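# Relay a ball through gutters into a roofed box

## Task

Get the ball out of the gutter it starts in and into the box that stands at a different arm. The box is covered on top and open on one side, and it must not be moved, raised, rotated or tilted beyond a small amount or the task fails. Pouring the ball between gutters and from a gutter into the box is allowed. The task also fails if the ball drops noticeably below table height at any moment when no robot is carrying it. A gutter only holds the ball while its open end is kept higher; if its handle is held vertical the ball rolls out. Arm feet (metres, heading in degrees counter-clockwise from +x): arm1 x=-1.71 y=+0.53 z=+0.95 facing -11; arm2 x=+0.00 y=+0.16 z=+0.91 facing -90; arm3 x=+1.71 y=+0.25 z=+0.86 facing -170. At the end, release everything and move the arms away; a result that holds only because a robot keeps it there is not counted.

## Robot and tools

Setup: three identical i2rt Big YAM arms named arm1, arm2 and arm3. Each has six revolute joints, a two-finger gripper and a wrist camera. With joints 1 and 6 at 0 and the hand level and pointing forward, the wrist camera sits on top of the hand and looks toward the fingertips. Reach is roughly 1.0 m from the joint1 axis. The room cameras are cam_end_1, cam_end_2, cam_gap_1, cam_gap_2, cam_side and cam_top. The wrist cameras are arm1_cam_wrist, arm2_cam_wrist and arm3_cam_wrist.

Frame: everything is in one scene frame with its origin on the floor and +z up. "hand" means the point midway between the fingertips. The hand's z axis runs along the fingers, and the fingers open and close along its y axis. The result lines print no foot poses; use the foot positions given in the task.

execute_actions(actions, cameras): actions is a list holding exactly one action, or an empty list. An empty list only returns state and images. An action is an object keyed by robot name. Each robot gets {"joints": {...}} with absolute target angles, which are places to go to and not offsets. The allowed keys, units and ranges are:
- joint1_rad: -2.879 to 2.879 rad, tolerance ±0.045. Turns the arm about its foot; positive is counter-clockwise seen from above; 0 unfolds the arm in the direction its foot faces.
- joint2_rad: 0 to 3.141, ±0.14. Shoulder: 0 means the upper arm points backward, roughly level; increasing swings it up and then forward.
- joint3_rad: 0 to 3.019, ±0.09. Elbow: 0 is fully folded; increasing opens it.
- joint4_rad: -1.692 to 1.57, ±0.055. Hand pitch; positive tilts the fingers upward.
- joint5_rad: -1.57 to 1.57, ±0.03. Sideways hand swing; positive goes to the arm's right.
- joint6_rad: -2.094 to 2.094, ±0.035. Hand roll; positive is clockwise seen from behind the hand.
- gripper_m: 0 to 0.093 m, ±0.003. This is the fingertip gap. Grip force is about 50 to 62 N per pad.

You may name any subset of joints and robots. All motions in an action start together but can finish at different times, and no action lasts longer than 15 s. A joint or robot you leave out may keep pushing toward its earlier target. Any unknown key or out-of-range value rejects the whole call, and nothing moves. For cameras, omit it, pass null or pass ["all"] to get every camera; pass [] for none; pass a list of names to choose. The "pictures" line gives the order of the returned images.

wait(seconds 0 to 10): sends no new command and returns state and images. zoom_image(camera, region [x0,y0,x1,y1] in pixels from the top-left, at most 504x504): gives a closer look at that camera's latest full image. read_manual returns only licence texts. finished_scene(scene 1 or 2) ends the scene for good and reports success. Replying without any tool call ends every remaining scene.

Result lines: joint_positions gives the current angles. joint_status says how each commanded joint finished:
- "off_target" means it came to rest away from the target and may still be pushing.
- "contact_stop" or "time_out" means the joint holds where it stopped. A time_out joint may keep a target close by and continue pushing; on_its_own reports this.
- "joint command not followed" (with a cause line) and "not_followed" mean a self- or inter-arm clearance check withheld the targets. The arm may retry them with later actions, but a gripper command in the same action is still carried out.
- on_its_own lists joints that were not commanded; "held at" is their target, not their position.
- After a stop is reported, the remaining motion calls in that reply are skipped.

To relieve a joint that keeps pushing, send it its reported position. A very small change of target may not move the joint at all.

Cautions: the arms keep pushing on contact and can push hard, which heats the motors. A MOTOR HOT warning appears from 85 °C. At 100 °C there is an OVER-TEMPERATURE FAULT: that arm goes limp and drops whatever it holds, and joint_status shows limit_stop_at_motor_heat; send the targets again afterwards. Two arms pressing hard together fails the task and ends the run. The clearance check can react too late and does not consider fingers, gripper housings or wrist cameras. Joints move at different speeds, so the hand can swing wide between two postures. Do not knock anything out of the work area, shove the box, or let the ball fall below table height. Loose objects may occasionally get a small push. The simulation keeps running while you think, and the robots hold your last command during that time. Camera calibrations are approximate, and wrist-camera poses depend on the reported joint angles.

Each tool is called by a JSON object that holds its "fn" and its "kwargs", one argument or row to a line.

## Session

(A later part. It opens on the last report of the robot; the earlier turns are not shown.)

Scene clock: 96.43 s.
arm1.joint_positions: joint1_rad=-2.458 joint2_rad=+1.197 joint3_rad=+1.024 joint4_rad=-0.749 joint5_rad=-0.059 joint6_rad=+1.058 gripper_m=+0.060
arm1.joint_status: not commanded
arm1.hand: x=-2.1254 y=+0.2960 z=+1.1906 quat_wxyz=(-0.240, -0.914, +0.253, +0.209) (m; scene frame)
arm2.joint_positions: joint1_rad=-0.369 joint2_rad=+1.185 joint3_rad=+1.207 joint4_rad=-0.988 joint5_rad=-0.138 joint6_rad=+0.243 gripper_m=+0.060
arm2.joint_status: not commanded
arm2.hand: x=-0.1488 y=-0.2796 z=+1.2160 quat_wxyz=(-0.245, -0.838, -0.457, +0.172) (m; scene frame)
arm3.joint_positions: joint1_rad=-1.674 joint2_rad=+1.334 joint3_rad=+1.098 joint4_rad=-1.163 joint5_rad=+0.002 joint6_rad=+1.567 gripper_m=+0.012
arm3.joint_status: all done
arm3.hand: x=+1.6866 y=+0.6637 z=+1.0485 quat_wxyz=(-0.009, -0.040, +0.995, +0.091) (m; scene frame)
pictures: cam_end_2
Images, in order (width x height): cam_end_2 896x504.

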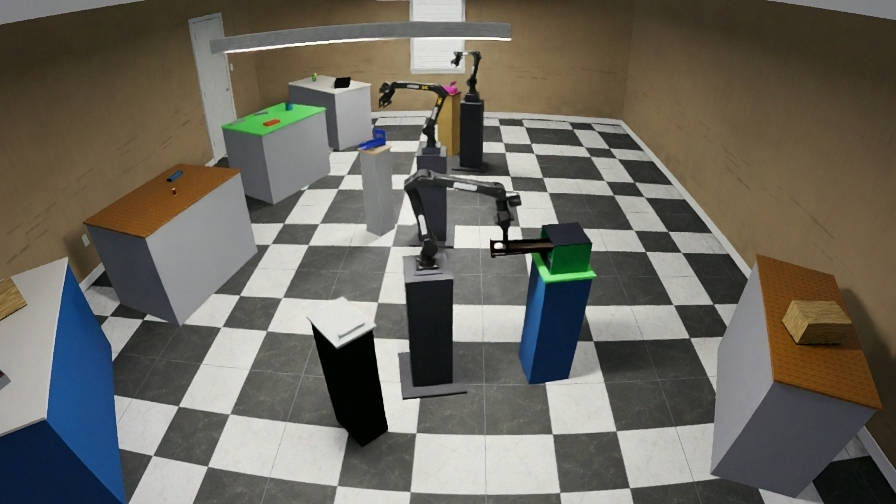

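{"fn": "execute_actions", "kwargs": {
  "actions": [
    {"arm3":{"joints":{"joint4_rad":-1.235}}}
  ],
  "cameras": []
}}

{"fn": "wait", "kwargs": {
  "seconds": 1.5
}}

{"fn": "zoom_image", "kwargs": {
  "camera": "cam_end_2",
  "region": [480,205,600,285]
}}

Scene clock: 98.33 s.
arm1.joint_positions: joint1_rad=-2.458 joint2_rad=+1.197 joint3_rad=+1.024 joint4_rad=-0.749 joint5_rad=-0.059 joint6_rad=+1.058 gripper_m=+0.060
arm1.joint_status: not commanded
arm1.hand: x=-2.1254 y=+0.2960 z=+1.1906 quat_wxyz=(-0.240, -0.914, +0.253, +0.209) (m; scene frame)
arm2.joint_positions: joint1_rad=-0.369 joint2_rad=+1.185 joint3_rad=+1.207 joint4_rad=-0.988 joint5_rad=-0.138 joint6_rad=+0.243 gripper_m=+0.060
arm2.joint_status: not commanded
arm2.hand: x=-0.1488 y=-0.2796 z=+1.2160 quat_wxyz=(-0.245, -0.838, -0.457, +0.172) (m; scene frame)
arm3.joint_positions: joint1_rad=-1.674 joint2_rad=+1.334 joint3_rad=+1.098 joint4_rad=-1.232 joint5_rad=+0.002 joint6_rad=+1.567 gripper_m=+0.012
arm3.joint_status: all done
arm3.hand: x=+1.6878 y=+0.6469 z=+1.0460 quat_wxyz=(-0.008, -0.040, +0.998, +0.056) (m; scene frame)
pictures: none
No camera images: the call's "cameras" was empty. Leave "cameras" out to get every camera's image.

Scene clock: 99.83 s.
arm1.joint_positions: joint1_rad=-2.458 joint2_rad=+1.197 joint3_rad=+1.024 joint4_rad=-0.749 joint5_rad=-0.059 joint6_rad=+1.058 gripper_m=+0.060
arm1.joint_status: not commanded
arm1.hand: x=-2.1254 y=+0.2960 z=+1.1906 quat_wxyz=(-0.240, -0.914, +0.253, +0.209) (m; scene frame)
arm2.joint_positions: joint1_rad=-0.369 joint2_rad=+1.185 joint3_rad=+1.207 joint4_rad=-0.988 joint5_rad=-0.138 joint6_rad=+0.243 gripper_m=+0.060
arm2.joint_status: not commanded
arm2.hand: x=-0.1488 y=-0.2796 z=+1.2160 quat_wxyz=(-0.245, -0.838, -0.457, +0.172) (m; scene frame)
arm3.joint_positions: joint1_rad=-1.674 joint2_rad=+1.334 joint3_rad=+1.098 joint4_rad=-1.235 joint5_rad=+0.002 joint6_rad=+1.567 gripper_m=+0.012
arm3.joint_status: all done
arm3.hand: x=+1.6879 y=+0.6462 z=+1.0459 quat_wxyz=(-0.008, -0.040, +0.998, +0.055) (m; scene frame)
wait: 1.50 s; at rest by 0.27 s
pictures: arm1_cam_wrist, arm2_cam_wrist, arm3_cam_wrist, cam_end_1, cam_end_2, cam_gap_1, cam_gap_2, cam_side, cam_top
camera_calibration (this result's frames):
arm1_cam_wrist: T_world_to_cam=[[0.362118, 0.758866, -0.541288, 1.18696], [0.930518, -0.260137, 0.257808, 1.75956], [0.0548326, -0.597036, -0.800339, 1.36761], [0, 0, 0, 1]] pos_world=[-2.14211, 0.373498, 1.2834]
arm2_cam_wrist: T_world_to_cam=[[-0.844657, 0.471304, -0.253827, 0.310828], [0.471043, 0.87965, 0.0658438, 0.241295], [0.254311, -0.0639478, -0.965006, 1.31323], [0, 0, 0, 1]] pos_world=[-0.185086, -0.274771, 1.33028]
arm3_cam_wrist: T_world_to_cam=[[0.077308, -0.992391, -0.0958327, 0.605967], [-0.804744, -0.118854, 0.581602, 0.830289], [-0.588567, 0.0321583, -0.807809, 1.93833], [0, 0, 0, 1]] pos_world=[1.76216, 0.637706, 1.14098]
Images, in order (width x height): arm1_cam_wrist 504x504, arm2_cam_wrist 504x504, arm3_cam_wrist 504x504, cam_end_1 896x504, cam_end_2 896x504, cam_gap_1 896x504, cam_gap_2 896x504, cam_side 896x504, cam_top 896x504.

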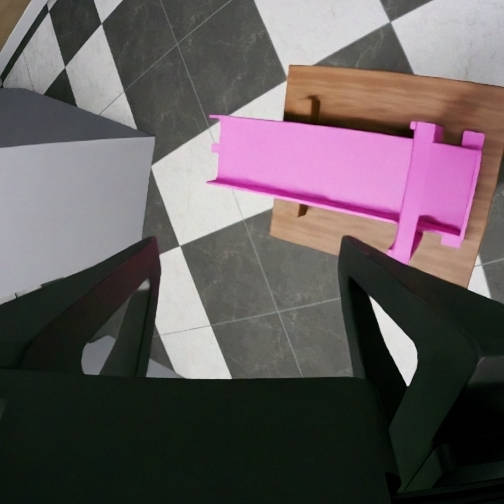

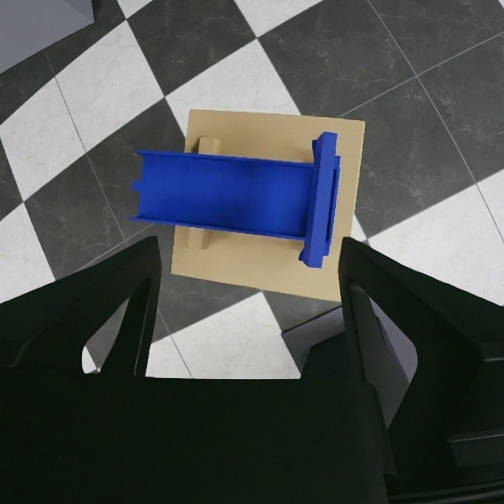

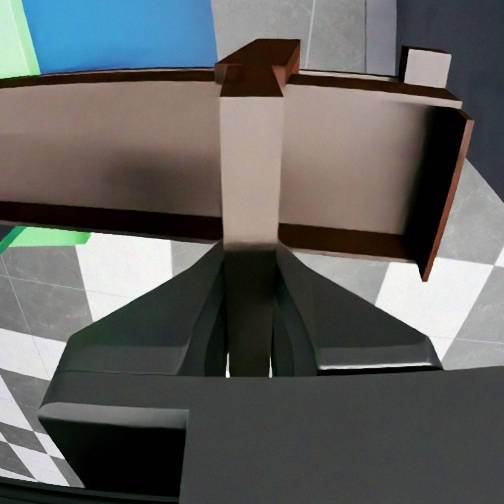

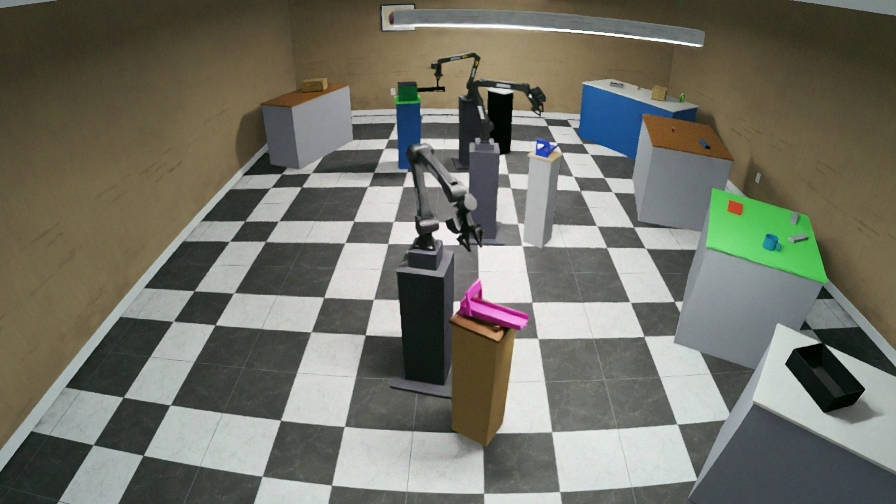

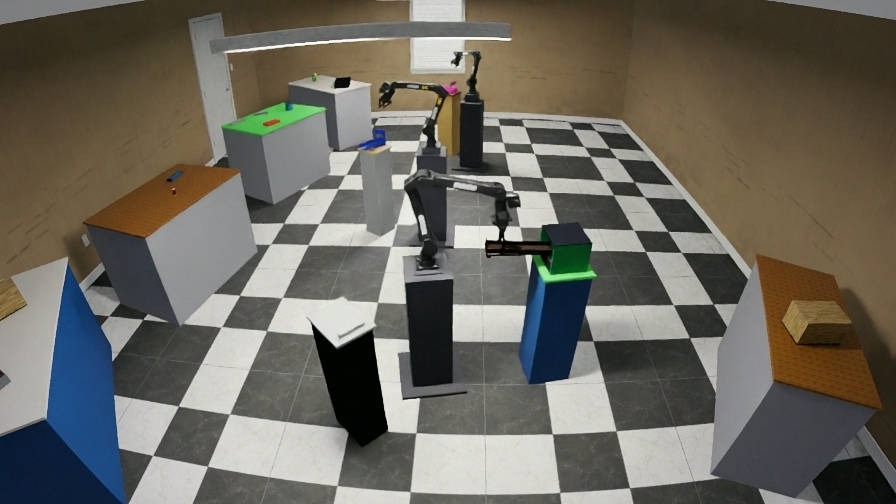

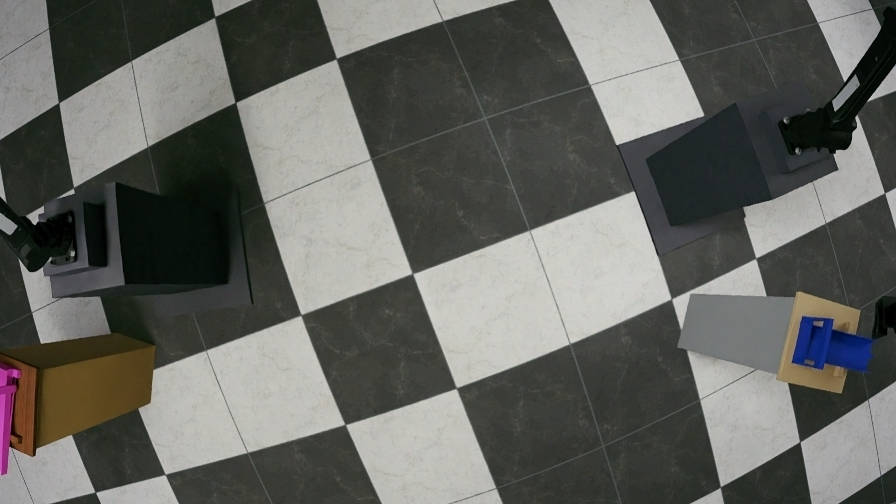

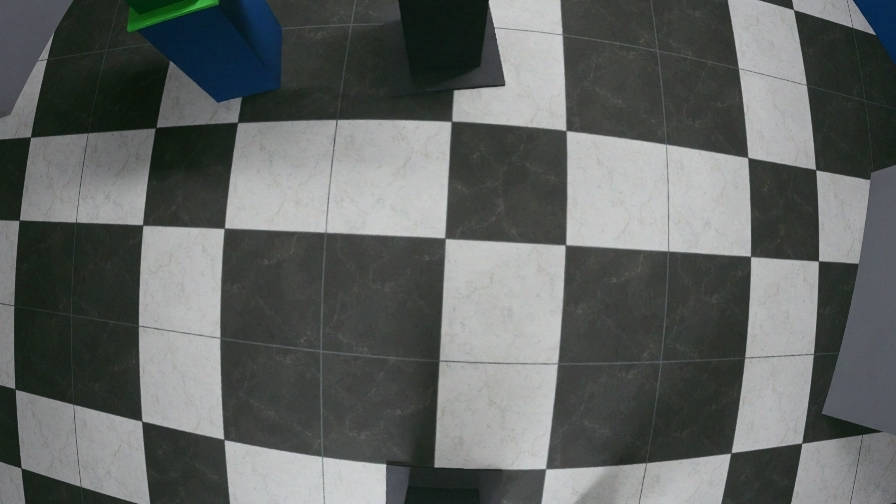

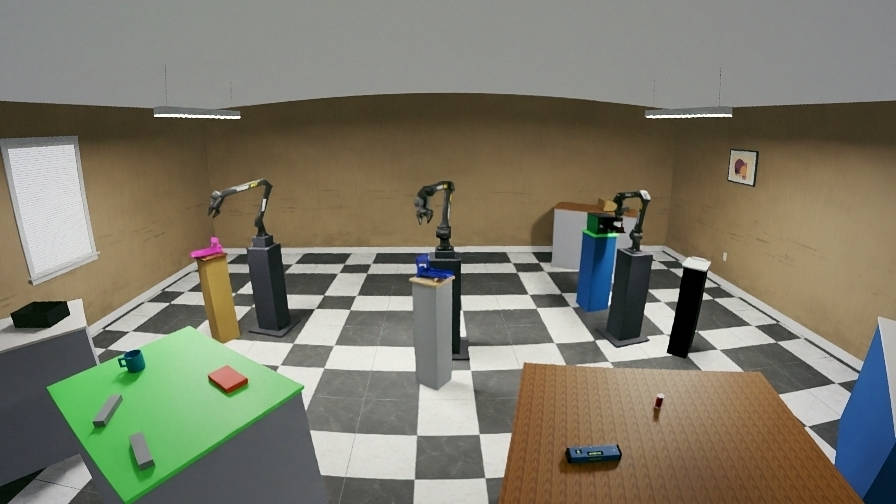

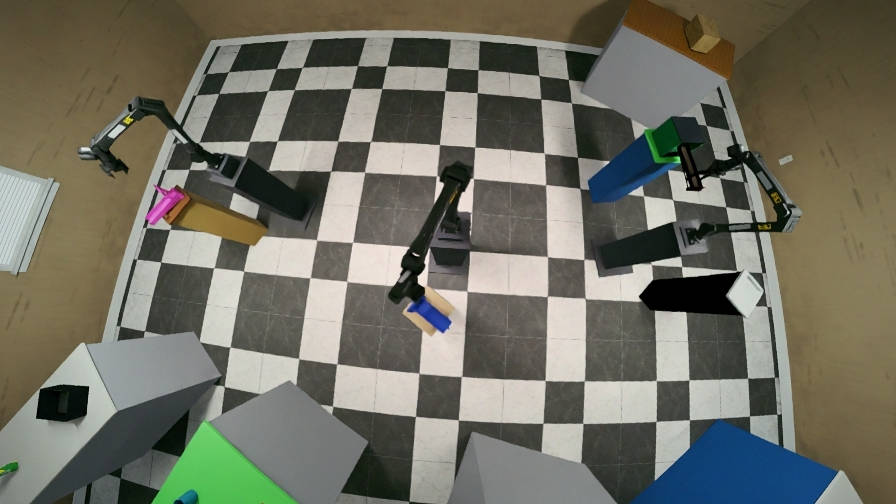

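Region (480, 205, 600, 285) of cam_end_2's 896x504 image, scaled by 4.200, with more detail than that image has.

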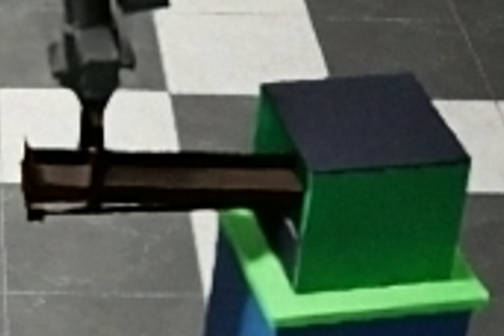

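{"fn": "execute_actions", "kwargs": {
  "actions": [
    {"arm3":{"joints":{"joint2_rad":1.22,"joint3_rad":1.05,"joint4_rad":-1.25}}}
  ],
  "cameras": []
}}

{"fn": "execute_actions", "kwargs": {
  "actions": [
    {"arm3":{"joints":{"joint2_rad":1.05,"joint3_rad":0.94,"joint4_rad":-1.3}}}
  ],
  "cameras": ["cam_end_2"]
}}

Scene clock: 101.33 s.
arm1.joint_positions: joint1_rad=-2.458 joint2_rad=+1.197 joint3_rad=+1.024 joint4_rad=-0.749 joint5_rad=-0.059 joint6_rad=+1.058 gripper_m=+0.060
arm1.joint_status: not commanded
arm1.hand: x=-2.1254 y=+0.2960 z=+1.1906 quat_wxyz=(-0.240, -0.914, +0.253, +0.209) (m; scene frame)
arm2.joint_positions: joint1_rad=-0.369 joint2_rad=+1.185 joint3_rad=+1.207 joint4_rad=-0.988 joint5_rad=-0.138 joint6_rad=+0.243 gripper_m=+0.060
arm2.joint_status: not commanded
arm2.hand: x=-0.1488 y=-0.2796 z=+1.2160 quat_wxyz=(-0.245, -0.838, -0.457, +0.172) (m; scene frame)
arm3.joint_positions: joint1_rad=-1.674 joint2_rad=+1.235 joint3_rad=+1.027 joint4_rad=-1.252 joint5_rad=+0.002 joint6_rad=+1.567 gripper_m=+0.012
arm3.joint_status: all done
arm3.hand: x=+1.6905 y=+0.6136 z=+1.0520 quat_wxyz=(-0.008, -0.040, +0.997, +0.060) (m; scene frame)
pictures: none
No camera images: the call's "cameras" was empty. Leave "cameras" out to get every camera's image.

Scene clock: 102.50 s.
arm1.joint_positions: joint1_rad=-2.458 joint2_rad=+1.197 joint3_rad=+1.024 joint4_rad=-0.749 joint5_rad=-0.059 joint6_rad=+1.058 gripper_m=+0.060
arm1.joint_status: not commanded
arm1.hand: x=-2.1254 y=+0.2960 z=+1.1906 quat_wxyz=(-0.240, -0.914, +0.253, +0.209) (m; scene frame)
arm2.joint_positions: joint1_rad=-0.369 joint2_rad=+1.185 joint3_rad=+1.207 joint4_rad=-0.988 joint5_rad=-0.138 joint6_rad=+0.243 gripper_m=+0.060
arm2.joint_status: not commanded
arm2.hand: x=-0.1488 y=-0.2796 z=+1.2160 quat_wxyz=(-0.245, -0.838, -0.457, +0.172) (m; scene frame)
arm3.joint_positions: joint1_rad=-1.674 joint2_rad=+1.055 joint3_rad=+0.908 joint4_rad=-1.304 joint5_rad=+0.002 joint6_rad=+1.567 gripper_m=+0.012
arm3.joint_status: all done
arm3.hand: x=+1.6952 y=+0.5527 z=+1.0576 quat_wxyz=(-0.008, -0.040, +0.997, +0.064) (m; scene frame)
pictures: cam_end_2
Images, in order (width x height): cam_end_2 896x504.

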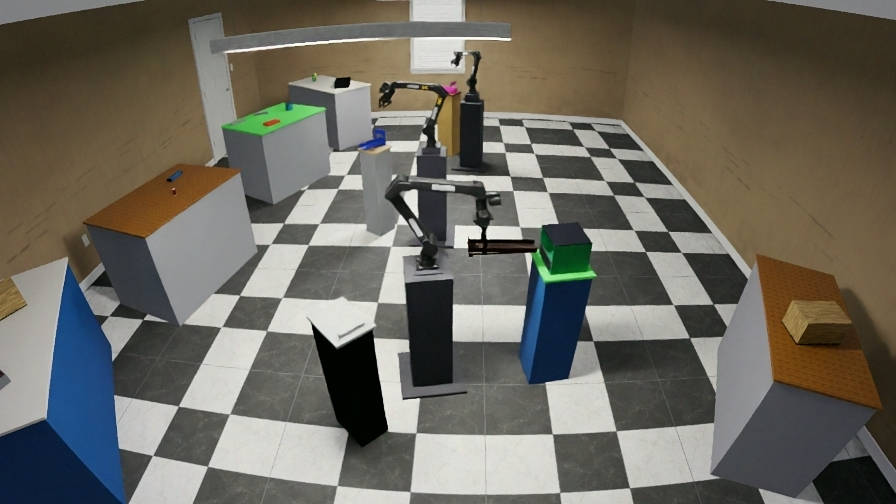

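{"fn": "execute_actions", "kwargs": {
  "actions": [
    {"arm3":{"joints":{"joint1_rad":-0.7,"joint6_rad":-0.071}}}
  ],
  "cameras": []
}}

{"fn": "execute_actions", "kwargs": {
  "actions": [
    {"arm3":{"joints":{"joint1_rad":2.135,"joint2_rad":1.7,"joint3_rad":1.72,"joint4_rad":-1.284,"joint5_rad":-0.147}}}
  ],
  "cameras": []
}}

{"fn": "execute_actions", "kwargs": {
  "actions": [
    {"arm3":{"joints":{"joint2_rad":1.84}}}
  ],
  "cameras": ["cam_end_2","arm3_cam_wrist"]
}}

Scene clock: 105.50 s.
arm1.joint_positions: joint1_rad=-2.458 joint2_rad=+1.197 joint3_rad=+1.024 joint4_rad=-0.749 joint5_rad=-0.059 joint6_rad=+1.058 gripper_m=+0.060
arm1.joint_status: not commanded
arm1.hand: x=-2.1254 y=+0.2960 z=+1.1906 quat_wxyz=(-0.240, -0.914, +0.253, +0.209) (m; scene frame)
arm2.joint_positions: joint1_rad=-0.369 joint2_rad=+1.185 joint3_rad=+1.207 joint4_rad=-0.988 joint5_rad=-0.138 joint6_rad=+0.243 gripper_m=+0.060
arm2.joint_status: not commanded
arm2.hand: x=-0.1488 y=-0.2796 z=+1.2160 quat_wxyz=(-0.245, -0.838, -0.457, +0.172) (m; scene frame)
arm3.joint_positions: joint1_rad=-0.700 joint2_rad=+1.055 joint3_rad=+0.908 joint4_rad=-1.304 joint5_rad=+0.000 joint6_rad=-0.062 gripper_m=+0.012
arm3.joint_status: all done
arm3.hand: x=+1.4565 y=+0.4025 z=+1.0595 quat_wxyz=(+0.020, -0.972, +0.227, +0.065) (m; scene frame)
pictures: none
No camera images: the call's "cameras" was empty. Leave "cameras" out to get every camera's image.

Scene clock: 108.17 s.
arm1.joint_positions: joint1_rad=-2.458 joint2_rad=+1.197 joint3_rad=+1.024 joint4_rad=-0.749 joint5_rad=-0.059 joint6_rad=+1.058 gripper_m=+0.060
arm1.joint_status: not commanded
arm1.hand: x=-2.1254 y=+0.2960 z=+1.1906 quat_wxyz=(-0.240, -0.914, +0.253, +0.209) (m; scene frame)
arm2.joint_positions: joint1_rad=-0.369 joint2_rad=+1.185 joint3_rad=+1.207 joint4_rad=-0.988 joint5_rad=-0.138 joint6_rad=+0.243 gripper_m=+0.060
arm2.joint_status: not commanded
arm2.hand: x=-0.1488 y=-0.2796 z=+1.2160 quat_wxyz=(-0.245, -0.838, -0.457, +0.172) (m; scene frame)
arm3.joint_positions: joint1_rad=+2.140 joint2_rad=+1.742 joint3_rad=+1.665 joint4_rad=-1.281 joint5_rad=-0.146 joint6_rad=-0.066 gripper_m=+0.012
arm3.joint_status: all done
arm3.hand: x=+2.1349 y=-0.1598 z=+1.0757 quat_wxyz=(-0.119, -0.359, -0.925, -0.022) (m; scene frame)
pictures: none
No camera images: the call's "cameras" was empty. Leave "cameras" out to get every camera's image.

Scene clock: 109.30 s.
arm1.joint_positions: joint1_rad=-2.458 joint2_rad=+1.197 joint3_rad=+1.024 joint4_rad=-0.749 joint5_rad=-0.059 joint6_rad=+1.058 gripper_m=+0.060
arm1.joint_status: not commanded
arm1.hand: x=-2.1254 y=+0.2960 z=+1.1906 quat_wxyz=(-0.240, -0.914, +0.253, +0.209) (m; scene frame)
arm2.joint_positions: joint1_rad=-0.369 joint2_rad=+1.185 joint3_rad=+1.207 joint4_rad=-0.988 joint5_rad=-0.138 joint6_rad=+0.243 gripper_m=+0.060
arm2.joint_status: not commanded
arm2.hand: x=-0.1488 y=-0.2796 z=+1.2160 quat_wxyz=(-0.245, -0.838, -0.457, +0.172) (m; scene frame)
arm3.joint_positions: joint1_rad=+2.140 joint2_rad=+1.872 joint3_rad=+1.668 joint4_rad=-1.281 joint5_rad=-0.146 joint6_rad=-0.066 gripper_m=+0.012
arm3.joint_status: all done
arm3.hand: x=+2.1394 y=-0.1652 z=+1.0030 quat_wxyz=(-0.062, -0.365, -0.928, -0.049) (m; scene frame)
pictures: arm3_cam_wrist, cam_end_2
camera_calibration (this result's frames):
arm3_cam_wrist: T_world_to_cam=[[-0.675089, -0.72757, -0.122051, 1.44149], [-0.673344, 0.540077, 0.5049, 1.02687], [-0.301433, 0.423035, -0.854505, 1.69265], [0, 0, 0, 1]] pos_world=[2.1748, -0.221855, 1.10385]
Images, in order (width x height): arm3_cam_wrist 504x504, cam_end_2 896x504.

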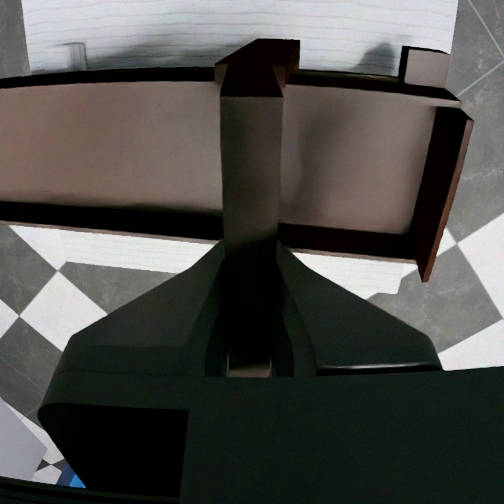

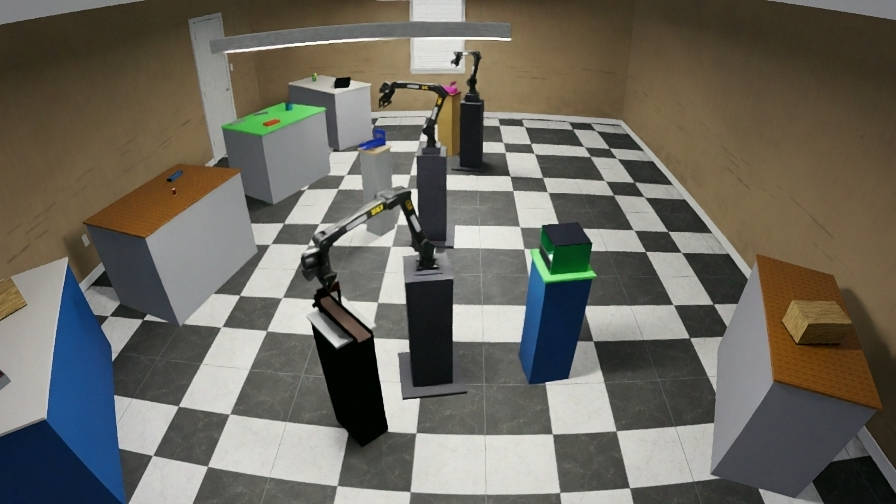

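{"fn": "execute_actions", "kwargs": {
  "actions": [
    {"arm3":{"joints":{"joint2_rad":1.91,"joint4_rad":-1.31}}}
  ],
  "cameras": []
}}

{"fn": "execute_actions", "kwargs": {
  "actions": [
    {"arm3":{"joints":{"gripper_m":0.06}}}
  ],
  "cameras": []
}}

{"fn": "execute_actions", "kwargs": {
  "actions": [
    {"arm3":{"joints":{"joint2_rad":1.5}}}
  ],
  "cameras": ["cam_end_2","arm3_cam_wrist"]
}}

{"fn": "zoom_image", "kwargs": {
  "camera": "cam_end_2",
  "region": [500,205,600,285]
}}

Scene clock: 110.87 s.
arm1.joint_positions: joint1_rad=-2.458 joint2_rad=+1.197 joint3_rad=+1.024 joint4_rad=-0.749 joint5_rad=-0.059 joint6_rad=+1.058 gripper_m=+0.060
arm1.joint_status: not commanded
arm1.hand: x=-2.1254 y=+0.2960 z=+1.1906 quat_wxyz=(-0.240, -0.914, +0.253, +0.209) (m; scene frame)
arm2.joint_positions: joint1_rad=-0.369 joint2_rad=+1.185 joint3_rad=+1.207 joint4_rad=-0.988 joint5_rad=-0.138 joint6_rad=+0.243 gripper_m=+0.060
arm2.joint_status: not commanded
arm2.hand: x=-0.1488 y=-0.2796 z=+1.2160 quat_wxyz=(-0.245, -0.838, -0.457, +0.172) (m; scene frame)
arm3.joint_positions: joint1_rad=+2.140 joint2_rad=+1.919 joint3_rad=+1.668 joint4_rad=-1.304 joint5_rad=-0.149 joint6_rad=-0.066 gripper_m=+0.012
arm3.joint_status: all done
arm3.hand: x=+2.1356 y=-0.1611 z=+0.9760 quat_wxyz=(-0.031, -0.368, -0.927, -0.065) (m; scene frame)
pictures: none
No camera images: the call's "cameras" was empty. Leave "cameras" out to get every camera's image.

Scene clock: 111.50 s.
arm1.joint_positions: joint1_rad=-2.458 joint2_rad=+1.197 joint3_rad=+1.024 joint4_rad=-0.749 joint5_rad=-0.059 joint6_rad=+1.058 gripper_m=+0.060
arm1.joint_status: not commanded
arm1.hand: x=-2.1254 y=+0.2960 z=+1.1906 quat_wxyz=(-0.240, -0.914, +0.253, +0.209) (m; scene frame)
arm2.joint_positions: joint1_rad=-0.369 joint2_rad=+1.185 joint3_rad=+1.207 joint4_rad=-0.988 joint5_rad=-0.138 joint6_rad=+0.243 gripper_m=+0.060
arm2.joint_status: not commanded
arm2.hand: x=-0.1488 y=-0.2796 z=+1.2160 quat_wxyz=(-0.245, -0.838, -0.457, +0.172) (m; scene frame)
arm3.joint_positions: joint1_rad=+2.140 joint2_rad=+1.919 joint3_rad=+1.668 joint4_rad=-1.304 joint5_rad=-0.148 joint6_rad=-0.066 gripper_m=+0.060
arm3.joint_status: all done
arm3.hand: x=+2.1354 y=-0.1612 z=+0.9760 quat_wxyz=(-0.030, -0.368, -0.927, -0.065) (m; scene frame)
pictures: none
No camera images: the call's "cameras" was empty. Leave "cameras" out to get every camera's image.

Scene clock: 113.03 s.
arm1.joint_positions: joint1_rad=-2.458 joint2_rad=+1.197 joint3_rad=+1.024 joint4_rad=-0.749 joint5_rad=-0.059 joint6_rad=+1.058 gripper_m=+0.060
arm1.joint_status: not commanded
arm1.hand: x=-2.1254 y=+0.2960 z=+1.1906 quat_wxyz=(-0.240, -0.914, +0.253, +0.209) (m; scene frame)
arm2.joint_positions: joint1_rad=-0.369 joint2_rad=+1.185 joint3_rad=+1.207 joint4_rad=-0.988 joint5_rad=-0.138 joint6_rad=+0.243 gripper_m=+0.060
arm2.joint_status: not commanded
arm2.hand: x=-0.1488 y=-0.2796 z=+1.2160 quat_wxyz=(-0.245, -0.838, -0.457, +0.172) (m; scene frame)
arm3.joint_positions: joint1_rad=+2.140 joint2_rad=+1.503 joint3_rad=+1.705 joint4_rad=-1.306 joint5_rad=-0.148 joint6_rad=-0.066 gripper_m=+0.060
arm3.joint_status: all done
arm3.hand: x=+2.1112 y=-0.1337 z=+1.2239 quat_wxyz=(-0.231, -0.343, -0.910, +0.033) (m; scene frame)
pictures: arm3_cam_wrist, cam_end_2
camera_calibration (this result's frames):
arm3_cam_wrist: T_world_to_cam=[[-0.646423, -0.757929, -0.0876411, 1.3656], [-0.760718, 0.631403, 0.150459, 1.5098], [-0.0587008, 0.163931, -0.984724, 1.47178], [0, 0, 0, 1]] pos_world=[2.11768, -0.159532, 1.34182]
Images, in order (width x height): arm3_cam_wrist 504x504, cam_end_2 896x504.

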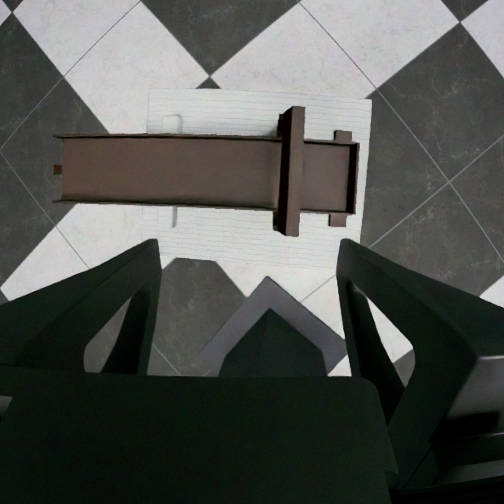

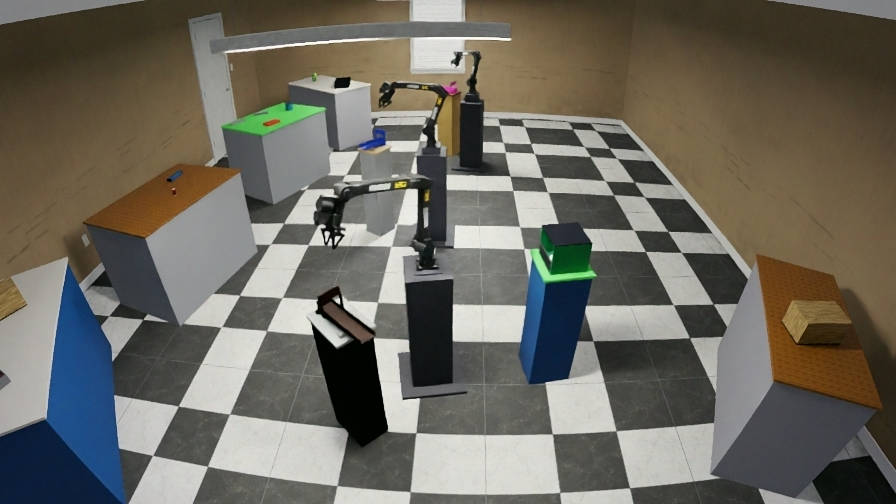

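Region (500, 205, 600, 285) of cam_end_2's 896x504 image, scaled by 5.040, with more detail than that image has; it fills the top 403 rows of this view, and the rest is white.

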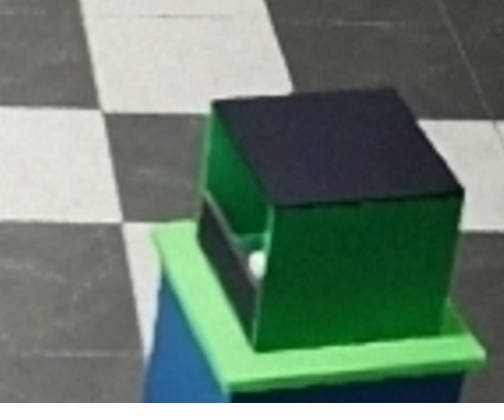

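{"fn": "finished_scene", "kwargs": {
  "scene": 1
}}

The scene is finished: the task was done.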